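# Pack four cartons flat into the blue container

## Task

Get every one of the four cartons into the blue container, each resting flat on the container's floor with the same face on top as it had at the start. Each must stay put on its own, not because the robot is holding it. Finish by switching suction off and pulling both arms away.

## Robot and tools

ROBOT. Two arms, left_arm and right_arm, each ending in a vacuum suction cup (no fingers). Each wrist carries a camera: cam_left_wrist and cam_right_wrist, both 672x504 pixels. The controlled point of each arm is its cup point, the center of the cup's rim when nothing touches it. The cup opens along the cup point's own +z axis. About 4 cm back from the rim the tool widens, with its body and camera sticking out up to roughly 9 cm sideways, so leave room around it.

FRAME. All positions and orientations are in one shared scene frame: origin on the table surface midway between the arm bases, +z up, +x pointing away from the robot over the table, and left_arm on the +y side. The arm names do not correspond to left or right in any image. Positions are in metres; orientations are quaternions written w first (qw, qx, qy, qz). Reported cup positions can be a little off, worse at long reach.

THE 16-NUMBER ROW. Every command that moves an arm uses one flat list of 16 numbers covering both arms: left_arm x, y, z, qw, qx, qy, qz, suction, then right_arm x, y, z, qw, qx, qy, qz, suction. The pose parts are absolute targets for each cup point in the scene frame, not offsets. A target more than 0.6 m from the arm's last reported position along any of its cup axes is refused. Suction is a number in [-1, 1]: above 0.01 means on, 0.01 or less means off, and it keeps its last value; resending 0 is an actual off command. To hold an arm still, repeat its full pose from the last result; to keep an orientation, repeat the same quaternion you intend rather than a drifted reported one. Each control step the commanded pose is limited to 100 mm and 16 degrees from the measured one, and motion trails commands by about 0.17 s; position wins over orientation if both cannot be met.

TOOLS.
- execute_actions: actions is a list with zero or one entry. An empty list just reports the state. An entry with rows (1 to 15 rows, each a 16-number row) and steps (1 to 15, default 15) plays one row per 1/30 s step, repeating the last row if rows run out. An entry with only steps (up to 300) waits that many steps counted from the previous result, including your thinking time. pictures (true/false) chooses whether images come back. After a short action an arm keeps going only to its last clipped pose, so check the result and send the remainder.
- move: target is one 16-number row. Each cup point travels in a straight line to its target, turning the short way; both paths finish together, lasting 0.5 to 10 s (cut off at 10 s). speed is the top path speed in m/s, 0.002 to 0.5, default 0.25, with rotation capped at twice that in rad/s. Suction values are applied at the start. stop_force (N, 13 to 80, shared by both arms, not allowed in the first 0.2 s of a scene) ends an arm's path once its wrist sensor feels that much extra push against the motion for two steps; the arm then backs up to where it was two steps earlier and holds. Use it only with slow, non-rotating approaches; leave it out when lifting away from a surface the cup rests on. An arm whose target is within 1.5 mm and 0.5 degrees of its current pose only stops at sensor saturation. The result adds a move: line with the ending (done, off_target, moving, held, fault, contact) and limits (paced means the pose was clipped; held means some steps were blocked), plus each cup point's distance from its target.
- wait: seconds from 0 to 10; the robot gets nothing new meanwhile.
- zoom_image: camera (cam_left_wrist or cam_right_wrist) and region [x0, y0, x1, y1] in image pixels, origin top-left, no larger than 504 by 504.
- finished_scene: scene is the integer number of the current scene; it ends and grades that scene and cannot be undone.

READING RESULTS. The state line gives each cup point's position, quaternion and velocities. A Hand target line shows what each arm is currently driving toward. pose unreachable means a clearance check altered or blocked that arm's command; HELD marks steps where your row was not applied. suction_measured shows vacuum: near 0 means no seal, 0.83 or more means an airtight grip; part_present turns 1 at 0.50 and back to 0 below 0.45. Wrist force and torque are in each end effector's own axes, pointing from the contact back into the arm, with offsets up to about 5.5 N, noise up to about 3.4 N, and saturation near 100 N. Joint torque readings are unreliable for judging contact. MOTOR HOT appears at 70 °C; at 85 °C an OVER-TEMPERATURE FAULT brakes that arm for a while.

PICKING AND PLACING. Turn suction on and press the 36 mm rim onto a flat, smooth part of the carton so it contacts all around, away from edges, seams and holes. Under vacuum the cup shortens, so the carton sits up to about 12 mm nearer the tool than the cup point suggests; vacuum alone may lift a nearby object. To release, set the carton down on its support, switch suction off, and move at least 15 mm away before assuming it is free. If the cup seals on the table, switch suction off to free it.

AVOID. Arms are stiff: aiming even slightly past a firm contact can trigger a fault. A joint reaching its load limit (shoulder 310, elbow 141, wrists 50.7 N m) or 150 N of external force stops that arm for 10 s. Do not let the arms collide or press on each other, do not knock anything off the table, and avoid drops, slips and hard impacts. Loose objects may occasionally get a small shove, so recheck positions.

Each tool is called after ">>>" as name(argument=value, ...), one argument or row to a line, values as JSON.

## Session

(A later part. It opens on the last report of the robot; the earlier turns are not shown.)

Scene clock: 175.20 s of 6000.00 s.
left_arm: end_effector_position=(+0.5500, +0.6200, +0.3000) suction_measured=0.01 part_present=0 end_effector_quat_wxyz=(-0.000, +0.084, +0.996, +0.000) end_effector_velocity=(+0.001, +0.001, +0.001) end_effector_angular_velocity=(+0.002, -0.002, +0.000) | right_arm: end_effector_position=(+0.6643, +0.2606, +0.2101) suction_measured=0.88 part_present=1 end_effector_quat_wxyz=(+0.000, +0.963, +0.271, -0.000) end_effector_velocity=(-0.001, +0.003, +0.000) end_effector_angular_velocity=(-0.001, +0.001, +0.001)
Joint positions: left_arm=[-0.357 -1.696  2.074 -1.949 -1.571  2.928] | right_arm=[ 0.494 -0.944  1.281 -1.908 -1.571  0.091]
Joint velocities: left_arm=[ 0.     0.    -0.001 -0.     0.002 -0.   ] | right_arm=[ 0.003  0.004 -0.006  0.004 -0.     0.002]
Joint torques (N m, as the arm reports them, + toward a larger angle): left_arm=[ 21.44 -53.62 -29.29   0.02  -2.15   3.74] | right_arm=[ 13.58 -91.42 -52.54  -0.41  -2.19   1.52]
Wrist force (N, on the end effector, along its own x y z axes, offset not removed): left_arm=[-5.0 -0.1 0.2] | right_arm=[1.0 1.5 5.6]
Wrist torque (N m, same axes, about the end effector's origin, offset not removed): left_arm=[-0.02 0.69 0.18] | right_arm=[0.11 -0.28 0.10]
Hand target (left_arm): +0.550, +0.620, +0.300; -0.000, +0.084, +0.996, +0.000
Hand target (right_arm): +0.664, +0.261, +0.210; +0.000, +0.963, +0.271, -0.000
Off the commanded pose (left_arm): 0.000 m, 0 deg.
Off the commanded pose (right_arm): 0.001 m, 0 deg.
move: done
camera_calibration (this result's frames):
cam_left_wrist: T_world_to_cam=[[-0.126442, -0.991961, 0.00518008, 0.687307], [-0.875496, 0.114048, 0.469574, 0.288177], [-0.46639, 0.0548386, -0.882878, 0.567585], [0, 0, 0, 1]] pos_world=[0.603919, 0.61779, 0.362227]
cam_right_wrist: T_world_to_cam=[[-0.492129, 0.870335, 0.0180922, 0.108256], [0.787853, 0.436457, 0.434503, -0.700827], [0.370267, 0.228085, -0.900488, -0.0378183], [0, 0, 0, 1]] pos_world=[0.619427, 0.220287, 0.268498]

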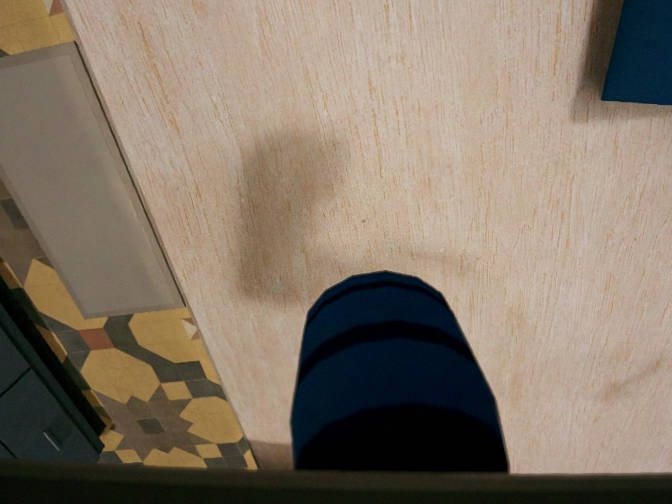

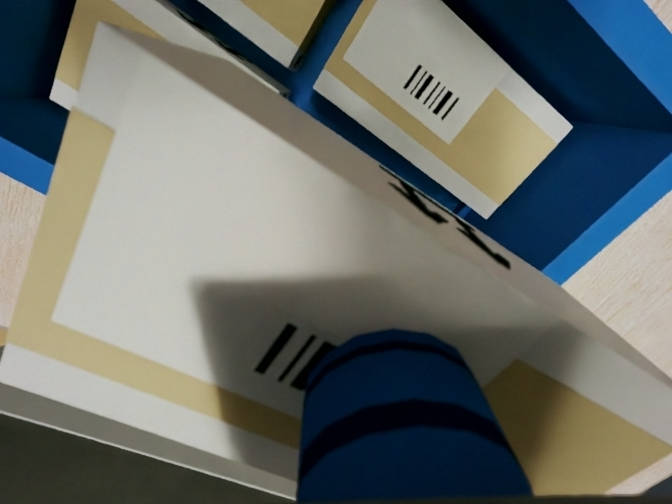

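>>> move(
  target=[0.55,0.62,0.3,0,0.084,0.996,0,0,0.664,0.27,0.14,0,0.963,0.271,0,1],
  speed=0.05,
)

>>> move(
  target=[0.55,0.62,0.3,0,0.084,0.996,0,0,0.664,0.27,0.095,0,0.963,0.271,0,1],
  speed=0.015,
  stop_force=13,
)

Scene clock: 196.43 s of 6000.00 s.
left_arm: end_effector_position=(+0.5500, +0.6200, +0.3000) suction_measured=0.01 part_present=0 end_effector_quat_wxyz=(-0.000, +0.084, +0.996, +0.000) end_effector_velocity=(-0.000, -0.000, -0.000) end_effector_angular_velocity=(-0.001, +0.001, -0.000) | right_arm: end_effector_position=(+0.6640, +0.2700, +0.1403) suction_measured=0.88 part_present=1 end_effector_quat_wxyz=(+0.000, +0.963, +0.271, -0.000) end_effector_velocity=(-0.001, +0.000, -0.002) end_effector_angular_velocity=(+0.000, +0.001, +0.000)
Joint positions: left_arm=[-0.357 -1.696  2.074 -1.949 -1.571  2.928] | right_arm=[ 0.502 -0.889  1.32  -2.002 -1.571  0.098]
Joint velocities: left_arm=[ 0.    -0.     0.     0.    -0.001  0.   ] | right_arm=[ 0.     0.002  0.001 -0.002  0.001  0.   ]
Joint torques (N m, as the arm reports them, + toward a larger angle): left_arm=[ 20.47 -55.78 -29.76  -1.25  -1.74   4.03] | right_arm=[ 10.32 -93.85 -40.26  -7.81  -1.89   1.67]
Wrist force (N, on the end effector, along its own x y z axes, offset not removed): left_arm=[-2.4 0.0 6.7] | right_arm=[3.8 1.4 5.9]
Wrist torque (N m, same axes, about the end effector's origin, offset not removed): left_arm=[0.20 0.08 0.03] | right_arm=[0.01 -0.69 0.11]
Hand target (left_arm): +0.550, +0.620, +0.300; -0.000, +0.084, +0.996, +0.000
Hand target (right_arm): +0.664, +0.270, +0.140; +0.000, +0.963, +0.271, -0.000
Off the commanded pose (left_arm): 0.000 m, 0 deg.
Off the commanded pose (right_arm): 0.000 m, 0 deg.
After step 90, 16.43 s passed at rest.
move: done
camera_calibration (this result's frames):
cam_left_wrist: T_world_to_cam=[[-0.126442, -0.99196, 0.0051994, 0.687318], [-0.875493, 0.114058, 0.469577, 0.288155], [-0.466395, 0.0548223, -0.882876, 0.56759], [0, 0, 0, 1]] pos_world=[0.603905, 0.617809, 0.362227]
cam_right_wrist: T_world_to_cam=[[-0.492132, 0.870332, 0.018111, 0.101198], [0.787706, 0.436362, 0.434864, -0.67435], [0.370573, 0.228277, -0.900314, -0.103027], [0, 0, 0, 1]] pos_world=[0.619172, 0.229704, 0.198661]

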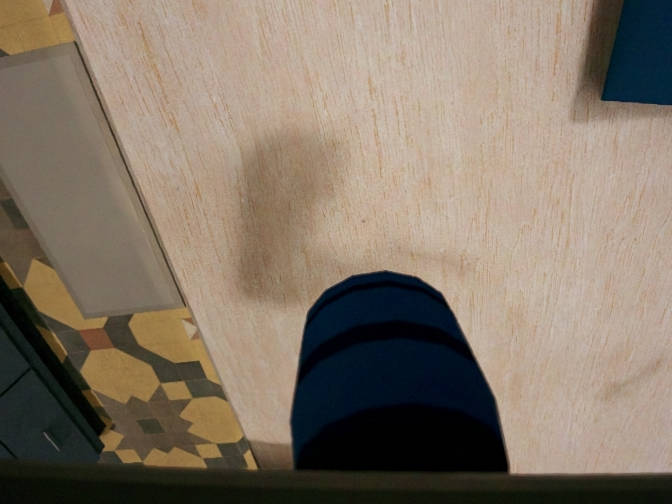

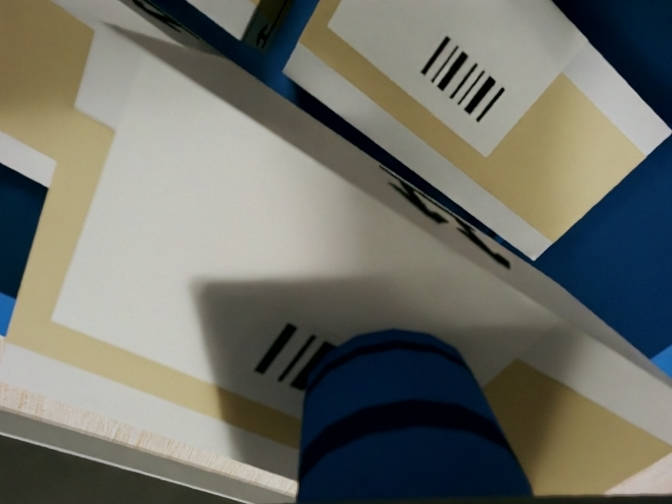

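Scene clock: 199.70 s of 6000.00 s.
left_arm: end_effector_position=(+0.5500, +0.6200, +0.3000) suction_measured=0.01 part_present=0 end_effector_quat_wxyz=(-0.000, +0.084, +0.996, +0.000) end_effector_velocity=(-0.000, -0.001, +0.000) end_effector_angular_velocity=(-0.002, +0.001, -0.000) | right_arm: end_effector_position=(+0.6640, +0.2700, +0.0953) suction_measured=0.88 part_present=1 end_effector_quat_wxyz=(+0.000, +0.963, +0.271, -0.000) end_effector_velocity=(+0.000, +0.000, -0.001) end_effector_angular_velocity=(+0.001, -0.001, -0.000)
Joint positions: left_arm=[-0.357 -1.696  2.074 -1.949 -1.571  2.928] | right_arm=[ 0.502 -0.855  1.348 -2.064 -1.571  0.098]
Joint velocities: left_arm=[ 0.    -0.    -0.     0.    -0.002  0.   ] | right_arm=[-0.     0.001  0.002 -0.004  0.    -0.   ]
Joint torques (N m, as the arm reports them, + toward a larger angle): left_arm=[ 21.56 -54.52 -29.08  -3.11  -1.86   3.77] | right_arm=[ 12.05 -93.38 -39.33  -8.03  -1.73   1.9 ]
Wrist force (N, on the end effector, along its own x y z axes, offset not removed): left_arm=[-3.8 -4.1 -3.2] | right_arm=[-0.4 3.4 5.1]
Wrist torque (N m, same axes, about the end effector's origin, offset not removed): left_arm=[-0.61 0.55 0.17] | right_arm=[0.37 -0.09 0.09]
Hand target (left_arm): +0.550, +0.620, +0.300; -0.000, +0.084, +0.996, +0.000
Hand target (right_arm): +0.664, +0.270, +0.095; +0.000, +0.963, +0.271, -0.000
Off the commanded pose (left_arm): 0.000 m, 0 deg.
Off the commanded pose (right_arm): 0.000 m, 0 deg.
move: done
camera_calibration (this result's frames):
cam_left_wrist: T_world_to_cam=[[-0.126442, -0.99196, 0.00519944, 0.687318], [-0.875493, 0.114058, 0.469577, 0.288155], [-0.466395, 0.0548223, -0.882876, 0.56759], [0, 0, 0, 1]] pos_world=[0.603905, 0.617809, 0.362227]
cam_right_wrist: T_world_to_cam=[[-0.492131, 0.870333, 0.0181106, 0.10199], [0.787705, 0.43636, 0.434868, -0.654793], [0.370577, 0.228278, -0.900312, -0.143549], [0, 0, 0, 1]] pos_world=[0.619172, 0.22973, 0.153662]

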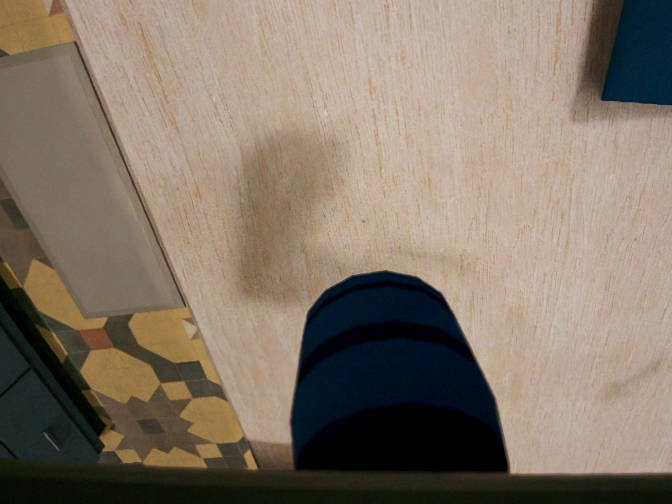

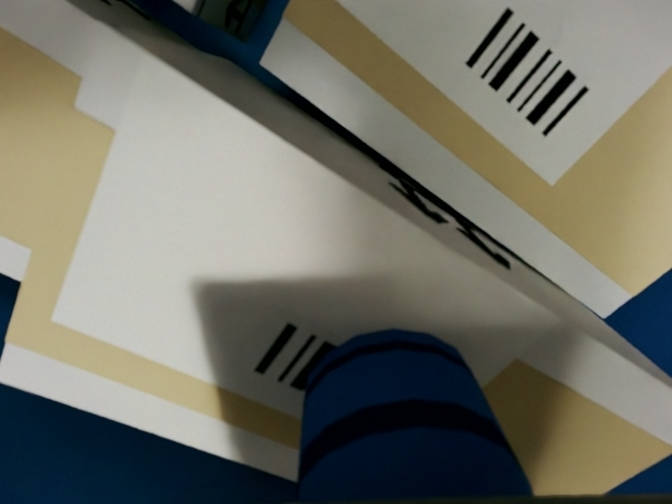

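Bottom now at ~0.045, within tops. Continue.

>>> move(
  target=[0.55,0.62,0.3,0,0.084,0.996,0,0,0.664,0.27,0.049,0,0.963,0.271,0,1],
  speed=0.012,
  stop_force=13,
)

Scene clock: 205.97 s of 6000.00 s.
left_arm: end_effector_position=(+0.5500, +0.6200, +0.3000) suction_measured=0.01 part_present=0 end_effector_quat_wxyz=(-0.000, +0.084, +0.996, +0.000) end_effector_velocity=(+0.000, +0.000, +0.000) end_effector_angular_velocity=(+0.001, -0.001, +0.001) | right_arm: end_effector_position=(+0.6641, +0.2701, +0.0618) suction_measured=0.88 part_present=1 end_effector_quat_wxyz=(-0.000, +0.963, +0.271, +0.000) end_effector_velocity=(-0.001, -0.000, +0.001) end_effector_angular_velocity=(-0.003, +0.004, +0.000)
Joint positions: left_arm=[-0.357 -1.696  2.074 -1.949 -1.571  2.928] | right_arm=[ 0.502 -0.828  1.365 -2.109 -1.571  0.098]
Joint velocities: left_arm=[ 0.     0.    -0.    -0.     0.001 -0.001] | right_arm=[ 0.    -0.001 -0.001  0.007  0.     0.   ]
Joint torques (N m, as the arm reports them, + toward a larger angle): left_arm=[ 20.45 -53.94 -29.59  -7.16  -1.74   3.59] | right_arm=[ 11.07 -91.52 -32.56   3.38  -1.1    1.55]
Wrist force (N, on the end effector, along its own x y z axes, offset not removed): left_arm=[-0.7 2.2 -1.7] | right_arm=[4.8 0.6 -18.7]
Wrist torque (N m, same axes, about the end effector's origin, offset not removed): left_arm=[0.48 0.15 0.07] | right_arm=[0.00 -0.32 0.08]
Hand target (left_arm): +0.550, +0.620, +0.300; +0.000, +0.084, +0.996, +0.000
Hand target (right_arm): +0.664, +0.270, +0.062; -0.000, +0.963, +0.271, +0.000
Off the commanded pose (left_arm): 0.000 m, 0 deg.
Off the commanded pose (right_arm): 0.013 m, 0 deg.
After step 90, 0.10 s passed at rest.
move: contact (right_arm)
camera_calibration (this result's frames):
cam_left_wrist: T_world_to_cam=[[-0.126442, -0.99196, 0.00520375, 0.687315], [-0.875501, 0.114061, 0.469562, 0.288165], [-0.46638, 0.0548166, -0.882884, 0.567592], [0, 0, 0, 1]] pos_world=[0.603908, 0.617808, 0.36223]
cam_right_wrist: T_world_to_cam=[[-0.492139, 0.870327, 0.0181478, 0.102587], [0.787606, 0.43629, 0.435119, -0.640235], [0.370778, 0.228432, -0.90019, -0.173867], [0, 0, 0, 1]] pos_world=[0.619206, 0.229761, 0.120203]

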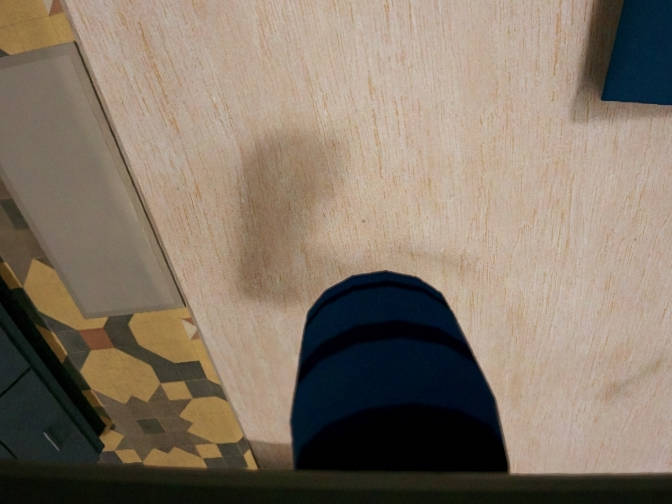

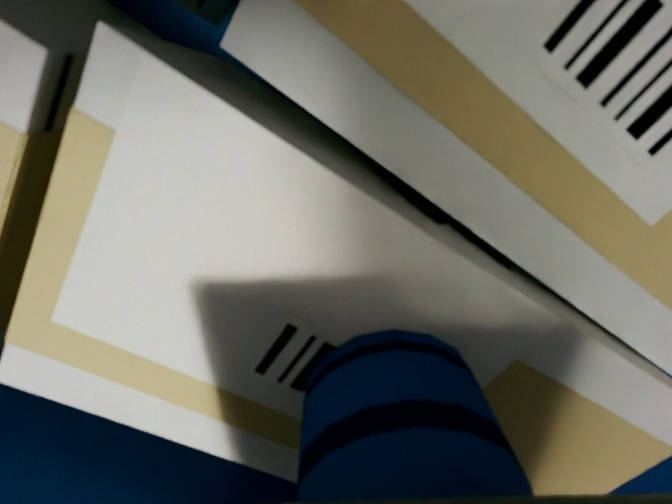

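>>> move(
  target=[0.55,0.62,0.3,0,0.084,0.996,0,0,0.664,0.27,0.064,0,0.963,0.271,0,0],
  speed=0.02,
)

>>> move(
  target=[0.62,0.6,0.36,0,0.084,0.996,0,0,0.66,0.22,0.3,0,0.963,0.271,0,0],
  speed=0.15,
)

Scene clock: 214.37 s of 6000.00 s.
left_arm: end_effector_position=(+0.5500, +0.6200, +0.3000) suction_measured=0.01 part_present=0 end_effector_quat_wxyz=(+0.000, +0.084, +0.996, +0.000) end_effector_velocity=(-0.000, -0.000, -0.000) end_effector_angular_velocity=(-0.000, +0.000, +0.000) | right_arm: end_effector_position=(+0.6640, +0.2700, +0.0639) suction_measured=0.00 part_present=0 end_effector_quat_wxyz=(+0.000, +0.963, +0.271, -0.000) end_effector_velocity=(+0.000, -0.000, +0.001) end_effector_angular_velocity=(+0.000, -0.001, -0.000)
Joint positions: left_arm=[-0.357 -1.696  2.074 -1.949 -1.571  2.928] | right_arm=[ 0.502 -0.83   1.364 -2.106 -1.571  0.098]
Joint velocities: left_arm=[-0.    -0.     0.    -0.    -0.001 -0.001] | right_arm=[-0.    -0.001 -0.     0.001 -0.    -0.   ]
Joint torques (N m, as the arm reports them, + toward a larger angle): left_arm=[ 20.75 -54.11 -29.97  -7.17  -1.68   3.51] | right_arm=[   3.2  -101.    -39.62    1.09   -1.2     1.45]
Wrist force (N, on the end effector, along its own x y z axes, offset not removed): left_arm=[1.9 4.3 -2.3] | right_arm=[2.6 1.7 -12.0]
Wrist torque (N m, same axes, about the end effector's origin, offset not removed): left_arm=[0.69 -0.49 0.00] | right_arm=[0.03 -0.45 0.06]
Hand target (left_arm): +0.550, +0.620, +0.300; +0.000, +0.084, +0.996, +0.000
Hand target (right_arm): +0.664, +0.270, +0.064; +0.000, +0.963, +0.271, +0.000
Off the commanded pose (left_arm): 0.000 m, 0 deg.
Off the commanded pose (right_arm): 0.000 m, 0 deg.
After step 90, 4.70 s passed at rest.
move: done
camera_calibration (this result's frames):
cam_left_wrist: T_world_to_cam=[[-0.126442, -0.99196, 0.00520415, 0.687315], [-0.875502, 0.114061, 0.46956, 0.288166], [-0.466379, 0.0548161, -0.882885, 0.567592], [0, 0, 0, 1]] pos_world=[0.603909, 0.617808, 0.36223]
cam_right_wrist: T_world_to_cam=[[-0.492135, 0.87033, 0.0181116, 0.102562], [0.787701, 0.436362, 0.434875, -0.641112], [0.370581, 0.228284, -0.900309, -0.171772], [0, 0, 0, 1]] pos_world=[0.619134, 0.229707, 0.122298]

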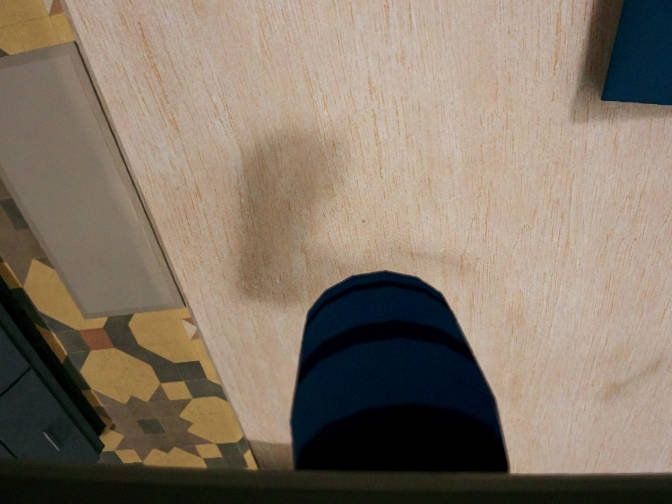

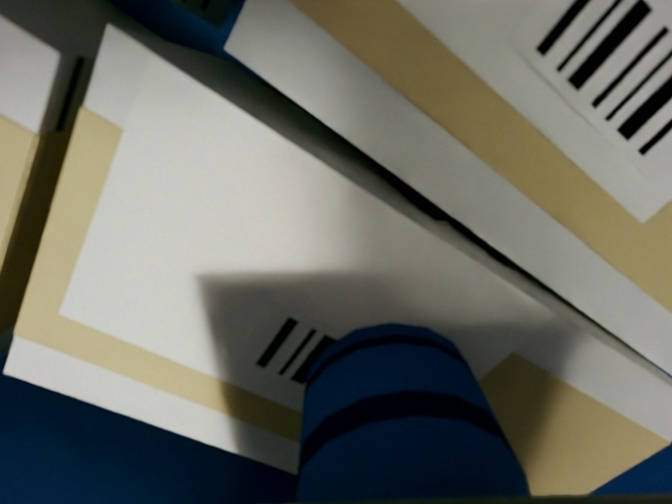

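Scene clock: 216.53 s of 6000.00 s.
left_arm: end_effector_position=(+0.6198, +0.6000, +0.3600) suction_measured=0.01 part_present=0 end_effector_quat_wxyz=(+0.000, +0.084, +0.996, +0.000) end_effector_velocity=(+0.001, -0.000, +0.001) end_effector_angular_velocity=(+0.001, -0.001, +0.000) | right_arm: end_effector_position=(+0.6599, +0.2199, +0.2997) suction_measured=0.00 part_present=0 end_effector_quat_wxyz=(-0.000, +0.963, +0.271, +0.000) end_effector_velocity=(+0.001, -0.001, +0.003) end_effector_angular_velocity=(+0.002, -0.002, -0.001)
Joint positions: left_arm=[-0.345 -1.605  1.88  -1.846 -1.571  2.94 ] | right_arm=[ 0.464 -1.04   1.273 -1.804 -1.571  0.06 ]
Joint velocities: left_arm=[ 0.     0.001 -0.003  0.001  0.001 -0.   ] | right_arm=[-0.001 -0.002 -0.002  0.002  0.    -0.001]
Joint torques (N m, as the arm reports them, + toward a larger angle): left_arm=[ 21.76 -27.18 -54.31  -0.24   0.38   3.81] | right_arm=[  -8.43 -105.78  -53.74   -0.64   -0.55   -2.12]
Wrist force (N, on the end effector, along its own x y z axes, offset not removed): left_arm=[-6.6 3.5 -3.2] | right_arm=[1.3 3.0 2.5]
Wrist torque (N m, same axes, about the end effector's origin, offset not removed): left_arm=[0.85 0.86 0.02] | right_arm=[0.26 -0.40 0.16]
Hand target (left_arm): +0.620, +0.600, +0.360; -0.000, +0.084, +0.996, +0.000
Hand target (right_arm): +0.660, +0.220, +0.300; -0.000, +0.963, +0.271, +0.000
Off the commanded pose (left_arm): 0.000 m, 0 deg.
Off the commanded pose (right_arm): 0.000 m, 0 deg.
move: done
camera_calibration (this result's frames):
cam_left_wrist: T_world_to_cam=[[-0.12644, -0.991961, 0.00516024, 0.676015], [-0.87551, 0.11404, 0.469549, 0.323437], [-0.466363, 0.0548522, -0.882891, 0.65419], [0, 0, 0, 1]] pos_world=[0.673738, 0.597812, 0.42222]
cam_right_wrist: T_world_to_cam=[[-0.492132, 0.870332, 0.0181183, 0.139858], [0.787678, 0.436341, 0.434936, -0.718611], [0.370632, 0.228317, -0.900279, 0.05343], [0, 0, 0, 1]] pos_world=[0.61506, 0.179638, 0.358117]

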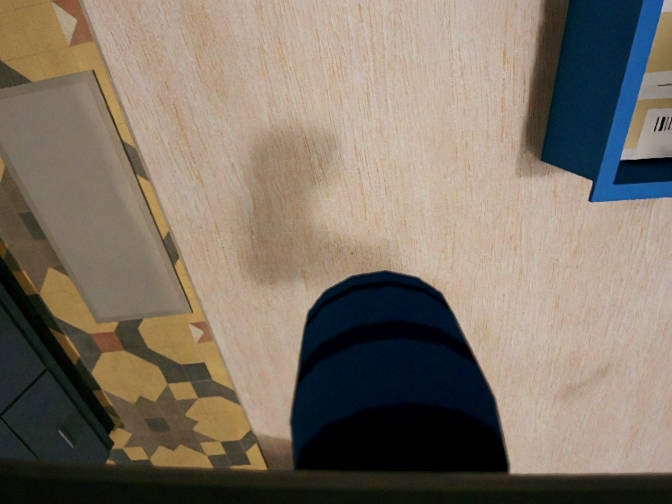

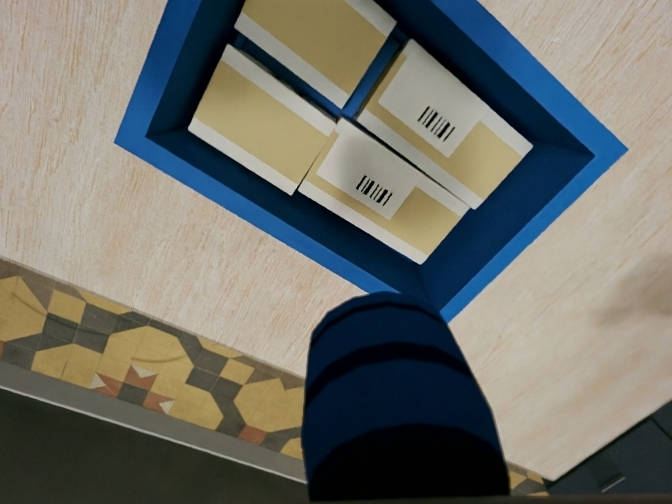

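>>> move(
  target=[0.62,0.6,0.36,0,0.084,0.996,0,0,0.62,-0.25,0.3,0,0.963,0.271,0,0],
  speed=0.4,
)

>>> move(
  target=[0.66,0.27,0.2,0,0.084,0.996,0,0,0.62,-0.27,0.3,0,0.963,0.271,0,0],
  speed=0.4,
)

Scene clock: 226.07 s of 6000.00 s.
left_arm: end_effector_position=(+0.6200, +0.6000, +0.3600) suction_measured=0.01 part_present=0 end_effector_quat_wxyz=(-0.000, +0.084, +0.996, +0.000) end_effector_velocity=(+0.000, -0.000, +0.000) end_effector_angular_velocity=(-0.000, -0.000, +0.001) | right_arm: end_effector_position=(+0.6211, -0.2497, +0.2999) suction_measured=0.00 part_present=0 end_effector_quat_wxyz=(-0.000, +0.963, +0.271, +0.000) end_effector_velocity=(-0.001, -0.003, -0.000) end_effector_angular_velocity=(+0.001, +0.001, +0.001)
Joint positions: left_arm=[-0.345 -1.605  1.88  -1.846 -1.571  2.94 ] | right_arm=[-0.052 -1.506  1.891 -1.957 -1.571 -0.456]
Joint velocities: left_arm=[ 0.     0.     0.    -0.    -0.    -0.001] | right_arm=[-0.004 -0.002  0.002  0.     0.001 -0.005]
Joint torques (N m, as the arm reports them, + toward a larger angle): left_arm=[ 21.36 -27.15 -55.08  -7.32  -1.88   3.69] | right_arm=[ -6.48 -65.83 -37.44  -7.82   1.9   -1.52]
Wrist force (N, on the end effector, along its own x y z axes, offset not removed): left_arm=[-2.2 -0.1 1.9] | right_arm=[0.9 2.4 3.8]
Wrist torque (N m, same axes, about the end effector's origin, offset not removed): left_arm=[0.05 0.23 0.25] | right_arm=[0.16 -0.26 0.10]
Hand target (left_arm): +0.620, +0.600, +0.360; -0.000, +0.084, +0.996, +0.000
Hand target (right_arm): +0.621, -0.250, +0.300; -0.000, +0.963, +0.271, +0.000
Off the commanded pose (left_arm): 0.000 m, 0 deg.
Off the commanded pose (right_arm): 0.001 m, 0 deg.
After step 90, 4.60 s passed at rest.
move: done
camera_calibration (this result's frames):
cam_left_wrist: T_world_to_cam=[[-0.126442, -0.99196, 0.00519921, 0.676018], [-0.875492, 0.114058, 0.469579, 0.323545], [-0.466397, 0.0548227, -0.882875, 0.654307], [0, 0, 0, 1]] pos_world=[0.673905, 0.597809, 0.422227]
cam_right_wrist: T_world_to_cam=[[-0.492113, 0.870344, 0.0180579, 0.529449], [0.787419, 0.436188, 0.435558, -0.483244], [0.371209, 0.228563, -0.899979, 0.174774], [0, 0, 0, 1]] pos_world=[0.576187, -0.289964, 0.358214]

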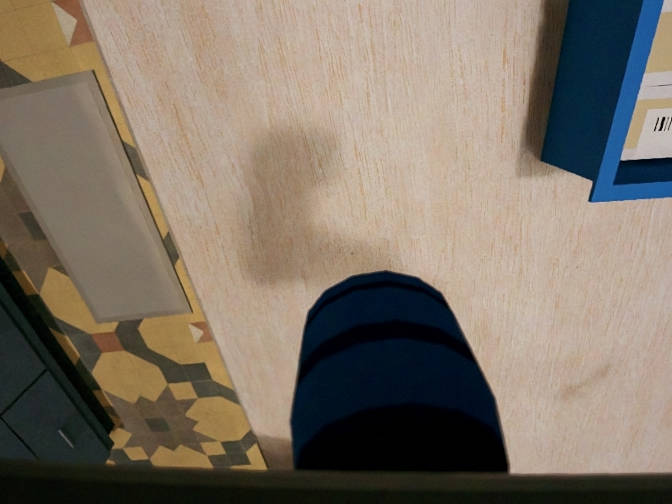

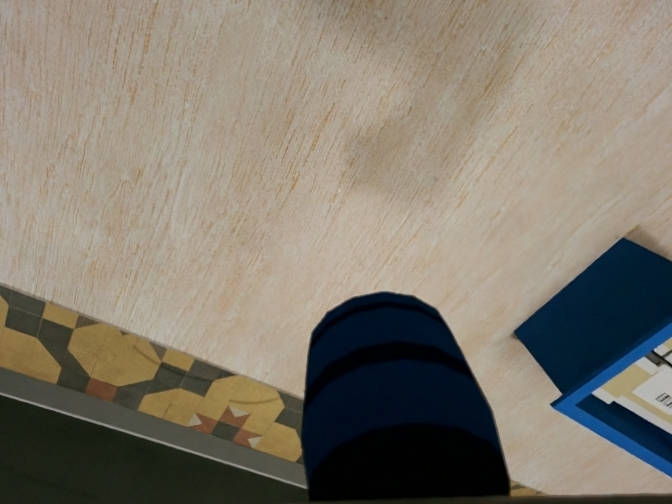

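Scene clock: 227.73 s of 6000.00 s.
left_arm: end_effector_position=(+0.6599, +0.2701, +0.2002) suction_measured=0.01 part_present=0 end_effector_quat_wxyz=(+0.000, +0.084, +0.996, -0.000) end_effector_velocity=(+0.002, -0.002, -0.000) end_effector_angular_velocity=(+0.001, -0.002, +0.000) | right_arm: end_effector_position=(+0.6200, -0.2700, +0.3000) suction_measured=0.00 part_present=0 end_effector_quat_wxyz=(+0.000, +0.963, +0.271, +0.000) end_effector_velocity=(-0.000, +0.000, +0.000) end_effector_angular_velocity=(+0.000, -0.000, +0.001)
Joint positions: left_arm=[-0.707 -1.269  1.797 -2.099 -1.571  2.578] | right_arm=[-0.082 -1.518  1.904 -1.957 -1.571 -0.485]
Joint velocities: left_arm=[-0.001  0.004 -0.004 -0.001  0.002 -0.001] | right_arm=[ 0. -0. -0. -0.  0. -0.]
Joint torques (N m, as the arm reports them, + toward a larger angle): left_arm=[-19.53 -51.9  -48.64  -7.68   1.65  -3.  ] | right_arm=[ -8.69 -61.86 -37.91  -0.61  -1.7   -1.9 ]
Wrist force (N, on the end effector, along its own x y z axes, offset not removed): left_arm=[0.1 2.8 -1.9] | right_arm=[2.6 4.1 3.1]
Wrist torque (N m, same axes, about the end effector's origin, offset not removed): left_arm=[0.71 -0.27 0.13] | right_arm=[0.45 -0.48 0.07]
Hand target (left_arm): +0.660, +0.270, +0.200; +0.000, +0.084, +0.996, -0.000
Hand target (right_arm): +0.620, -0.270, +0.300; +0.000, +0.963, +0.271, +0.000
Off the commanded pose (left_arm): 0.000 m, 0 deg.
Off the commanded pose (right_arm): 0.000 m, 0 deg.
move: done
camera_calibration (this result's frames):
cam_left_wrist: T_world_to_cam=[[-0.126451, -0.991958, 0.0055174, 0.354582], [-0.875561, 0.114224, 0.469409, 0.471132], [-0.466264, 0.0545263, -0.882963, 0.549942], [0, 0, 0, 1]] pos_world=[0.713761, 0.26793, 0.262469]
cam_right_wrist: T_world_to_cam=[[-0.492132, 0.870332, 0.018096, 0.546632], [0.787682, 0.436354, 0.434917, -0.473532], [0.370626, 0.22829, -0.900289, 0.180303], [0, 0, 0, 1]] pos_world=[0.575183, -0.310286, 0.35838]

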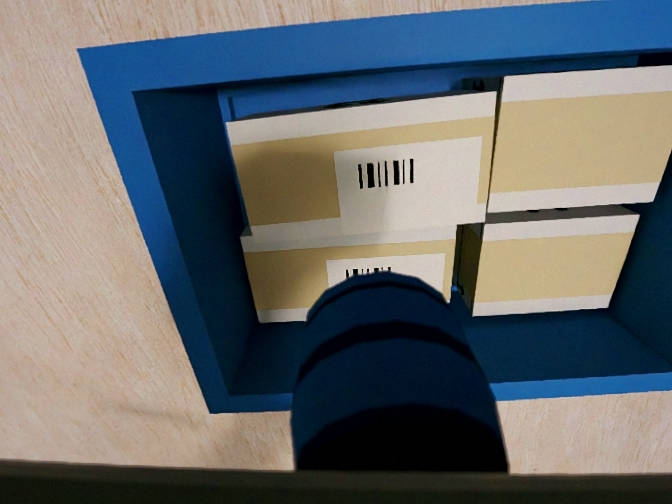

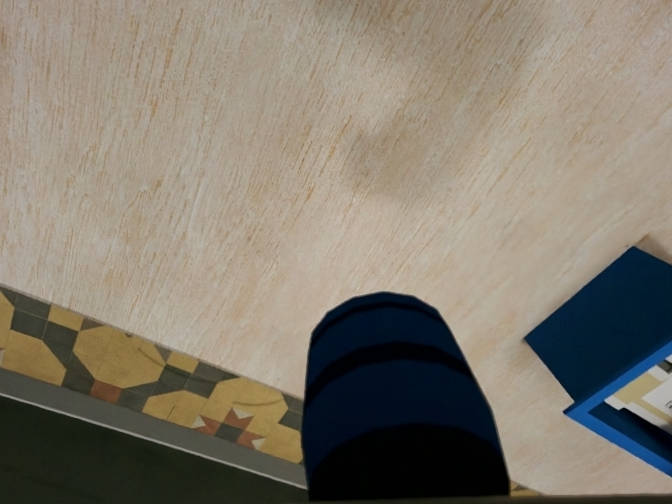

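>>> zoom_image(
  camera="cam_left_wrist",
  region=[210,50,550,300],
)

Region (210, 50, 550, 300) of cam_left_wrist's 672x504 image, scaled by 1.482, with more detail than that image has; it fills the top 371 rows of this view, and the rest is white.

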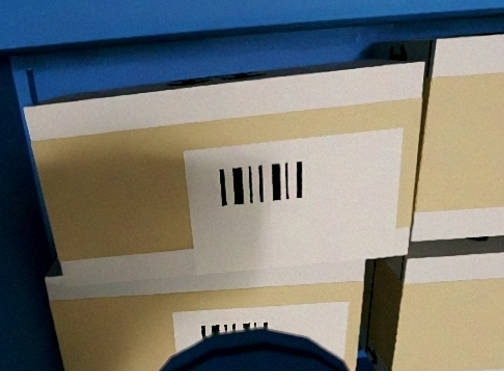

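>>> move(
  target=[0.655,0.255,0.16,0,0.953,0.304,0,0,0.62,-0.27,0.3,0,0.963,0.271,0,0],
  speed=0.5,
)

>>> move(
  target=[0.655,0.255,0.09,0,0.953,0.304,0,1,0.62,-0.27,0.3,0,0.963,0.271,0,0],
  speed=0.08,
)

>>> move(
  target=[0.655,0.255,0.045,0,0.953,0.304,0,1,0.62,-0.27,0.3,0,0.963,0.271,0,0],
  speed=0.01,
  stop_force=13,
)

Scene clock: 261.90 s of 6000.00 s.
left_arm: end_effector_position=(+0.6550, +0.2550, +0.1600) suction_measured=0.01 part_present=0 end_effector_quat_wxyz=(-0.000, +0.952, +0.305, +0.000) end_effector_velocity=(-0.000, +0.001, -0.001) end_effector_angular_velocity=(+0.001, +0.001, -0.014) | right_arm: end_effector_position=(+0.6200, -0.2700, +0.3000) suction_measured=0.00 part_present=0 end_effector_quat_wxyz=(-0.000, +0.963, +0.271, +0.000) end_effector_velocity=(-0.000, +0.000, +0.000) end_effector_angular_velocity=(+0.000, +0.001, +0.000)
Joint positions: left_arm=[-0.726 -1.228  1.823 -2.166 -1.571  4.914] | right_arm=[-0.082 -1.518  1.904 -1.956 -1.571 -0.485]
Joint velocities: left_arm=[ 0.001  0.     0.001 -0.    -0.     0.015] | right_arm=[ 0.    -0.    -0.     0.001  0.    -0.   ]
Joint torques (N m, as the arm reports them, + toward a larger angle): left_arm=[ 22.76 -54.65 -31.56  -7.26  -2.2    2.6 ] | right_arm=[  0.06 -64.73 -38.3   -0.57  -1.65   0.73]
Wrist force (N, on the end effector, along its own x y z axes, offset not removed): left_arm=[-1.2 -1.2 -0.9] | right_arm=[1.4 2.5 2.7]
Wrist torque (N m, same axes, about the end effector's origin, offset not removed): left_arm=[-0.07 -0.02 0.04] | right_arm=[0.18 -0.37 0.06]
Hand target (left_arm): +0.655, +0.255, +0.160; +0.000, +0.953, +0.304, -0.000
Hand target (right_arm): +0.620, -0.270, +0.300; +0.000, +0.963, +0.271, +0.000
Off the commanded pose (left_arm): 0.000 m, 0 deg.
Off the commanded pose (right_arm): 0.000 m, 0 deg.
After step 90, 28.13 s passed at rest.
move: done
camera_calibration (this result's frames):
cam_left_wrist: T_world_to_cam=[[-0.613604, 0.789596, 0.00526023, 0.204056], [0.698611, 0.53977, 0.46967, -0.652104], [0.36801, 0.291867, -0.882826, -0.0940111], [0, 0, 0, 1]] pos_world=[0.615374, 0.218304, 0.222205]
cam_right_wrist: T_world_to_cam=[[-0.49213, 0.870333, 0.0181165, 0.546617], [0.787702, 0.436355, 0.434879, -0.473492], [0.370584, 0.228287, -0.900307, 0.180356], [0, 0, 0, 1]] pos_world=[0.57514, -0.310301, 0.358385]

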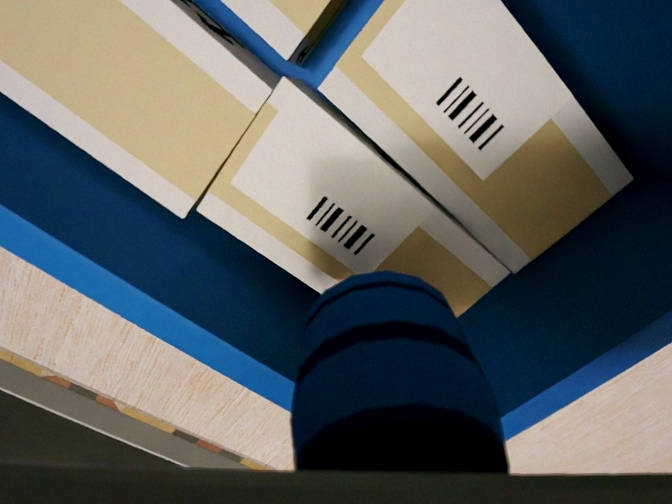

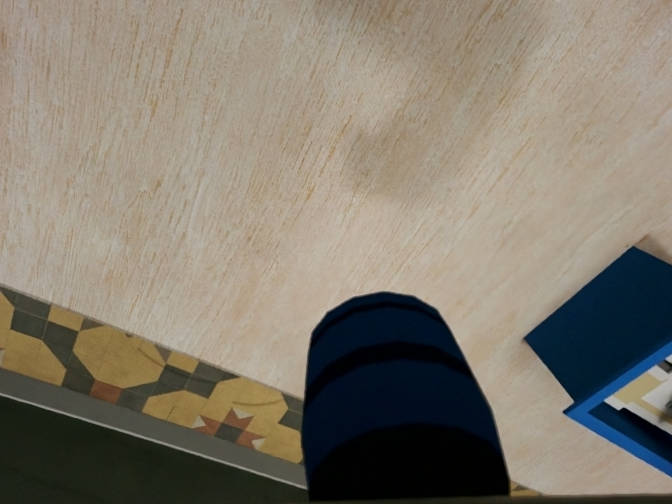

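Scene clock: 263.27 s of 6000.00 s.
left_arm: end_effector_position=(+0.6550, +0.2550, +0.0902) suction_measured=0.01 part_present=0 end_effector_quat_wxyz=(-0.000, +0.953, +0.304, -0.000) end_effector_velocity=(+0.000, -0.000, -0.002) end_effector_angular_velocity=(+0.000, -0.000, +0.000) | right_arm: end_effector_position=(+0.6200, -0.2700, +0.3000) suction_measured=0.00 part_present=0 end_effector_quat_wxyz=(-0.000, +0.963, +0.271, +0.000) end_effector_velocity=(-0.000, +0.000, -0.001) end_effector_angular_velocity=(+0.001, +0.002, +0.000)
Joint positions: left_arm=[-0.726 -1.156  1.869 -2.283 -1.571  4.915] | right_arm=[-0.082 -1.518  1.904 -1.956 -1.571 -0.485]
Joint velocities: left_arm=[-0.     0.002  0.001 -0.004  0.    -0.   ] | right_arm=[ 0.     0.001 -0.     0.001  0.001 -0.   ]
Joint torques (N m, as the arm reports them, + toward a larger angle): left_arm=[ 20.78 -53.6  -22.4   -7.88  -1.98   3.63] | right_arm=[  7.19 -62.24 -38.27  -0.08  -1.57   1.78]
Wrist force (N, on the end effector, along its own x y z axes, offset not removed): left_arm=[-1.5 -0.2 -1.6] | right_arm=[3.0 1.5 2.7]
Wrist torque (N m, same axes, about the end effector's origin, offset not removed): left_arm=[0.02 0.03 0.18] | right_arm=[-0.04 -0.62 0.02]
Hand target (left_arm): +0.655, +0.255, +0.090; -0.000, +0.953, +0.304, -0.000
Hand target (right_arm): +0.620, -0.270, +0.300; -0.000, +0.963, +0.271, -0.000
Off the commanded pose (left_arm): 0.000 m, 0 deg.
Off the commanded pose (right_arm): 0.000 m, 0 deg.
move: done
camera_calibration (this result's frames):
cam_left_wrist: T_world_to_cam=[[-0.612378, 0.790548, 0.00520726, 0.203433], [0.699479, 0.538741, 0.46956, -0.619688], [0.368404, 0.291191, -0.882885, -0.155694], [0, 0, 0, 1]] pos_world=[0.615396, 0.218365, 0.152461]
cam_right_wrist: T_world_to_cam=[[-0.492123, 0.870337, 0.0181166, 0.546613], [0.787706, 0.436348, 0.434878, -0.473496], [0.370586, 0.228284, -0.900307, 0.180354], [0, 0, 0, 1]] pos_world=[0.57514, -0.310301, 0.358385]

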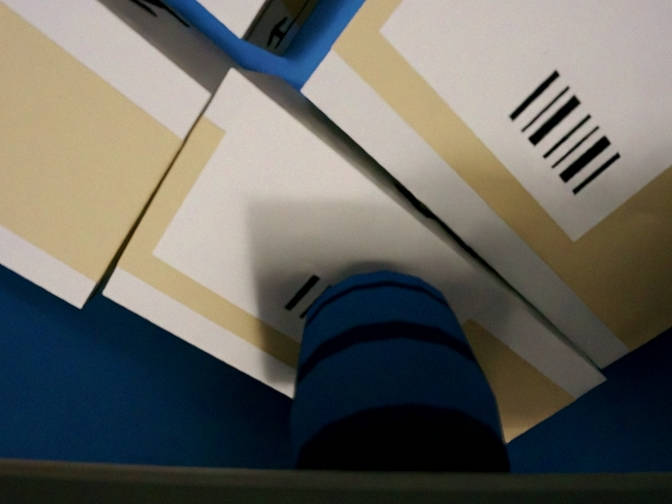

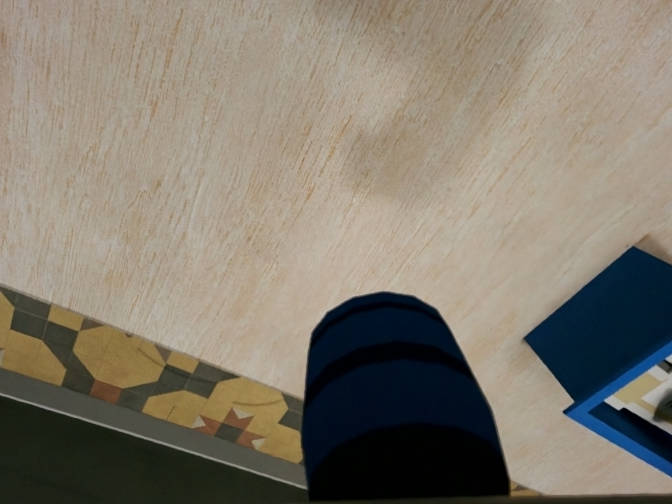

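Scene clock: 266.57 s of 6000.00 s.
left_arm: end_effector_position=(+0.6551, +0.2549, +0.0612) suction_measured=0.91 part_present=1 end_effector_quat_wxyz=(+0.000, +0.953, +0.304, +0.000) end_effector_velocity=(-0.001, +0.002, +0.001) end_effector_angular_velocity=(+0.005, +0.003, -0.000) | right_arm: end_effector_position=(+0.6200, -0.2700, +0.3000) suction_measured=0.00 part_present=0 end_effector_quat_wxyz=(-0.000, +0.963, +0.271, +0.000) end_effector_velocity=(+0.000, -0.000, -0.000) end_effector_angular_velocity=(-0.000, +0.000, -0.001)
Joint positions: left_arm=[-0.726 -1.123  1.884 -2.333 -1.571  4.915] | right_arm=[-0.082 -1.518  1.904 -1.956 -1.571 -0.485]
Joint velocities: left_arm=[ 0.    -0.002  0.     0.007  0.002  0.   ] | right_arm=[-0.001  0.     0.    -0.    -0.     0.   ]
Joint torques (N m, as the arm reports them, + toward a larger angle): left_arm=[ 17.47 -68.01 -18.67   4.5    1.12   3.69] | right_arm=[ 12.47 -64.18 -39.05  -0.26  -1.53   1.83]
Wrist force (N, on the end effector, along its own x y z axes, offset not removed): left_arm=[-4.4 -5.1 -43.8] | right_arm=[-1.1 4.9 3.3]
Wrist torque (N m, same axes, about the end effector's origin, offset not removed): left_arm=[-0.58 0.69 0.23] | right_arm=[0.54 -0.01 0.12]
Hand target (left_arm): +0.655, +0.255, +0.062; +0.000, +0.953, +0.304, +0.000
Hand target (right_arm): +0.620, -0.270, +0.300; -0.000, +0.963, +0.271, -0.000
Off the commanded pose (left_arm): 0.016 m, 0 deg.
Off the commanded pose (right_arm): 0.000 m, 0 deg.
move: contact (left_arm)
camera_calibration (this result's frames):
cam_left_wrist: T_world_to_cam=[[-0.612381, 0.790549, 0.00458121, 0.203765], [0.699272, 0.538954, 0.469625, -0.605976], [0.368793, 0.290793, -0.882854, -0.181523], [0, 0, 0, 1]] pos_world=[0.615468, 0.218292, 0.123389]
cam_right_wrist: T_world_to_cam=[[-0.492128, 0.870334, 0.0181165, 0.546611], [0.787704, 0.436353, 0.434879, -0.473494], [0.370584, 0.228286, -0.900307, 0.180355], [0, 0, 0, 1]] pos_world=[0.575139, -0.310297, 0.358385]

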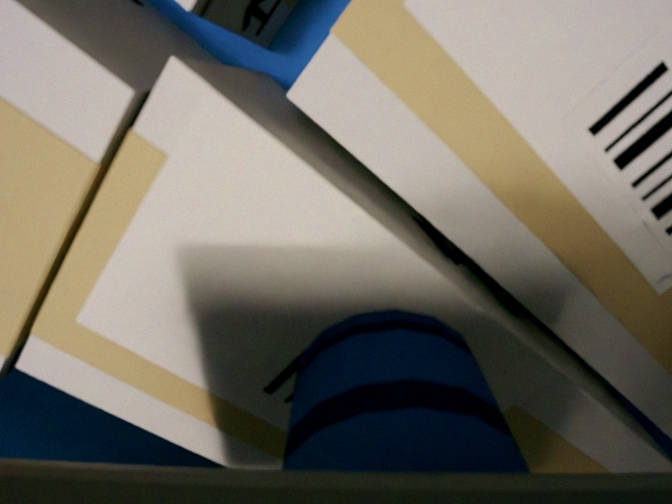

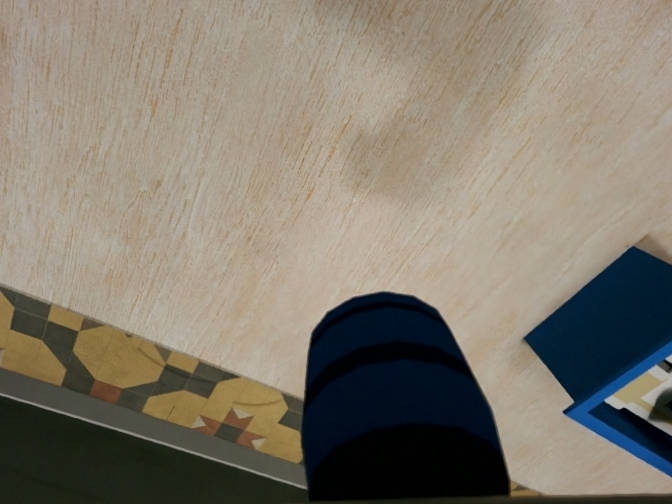

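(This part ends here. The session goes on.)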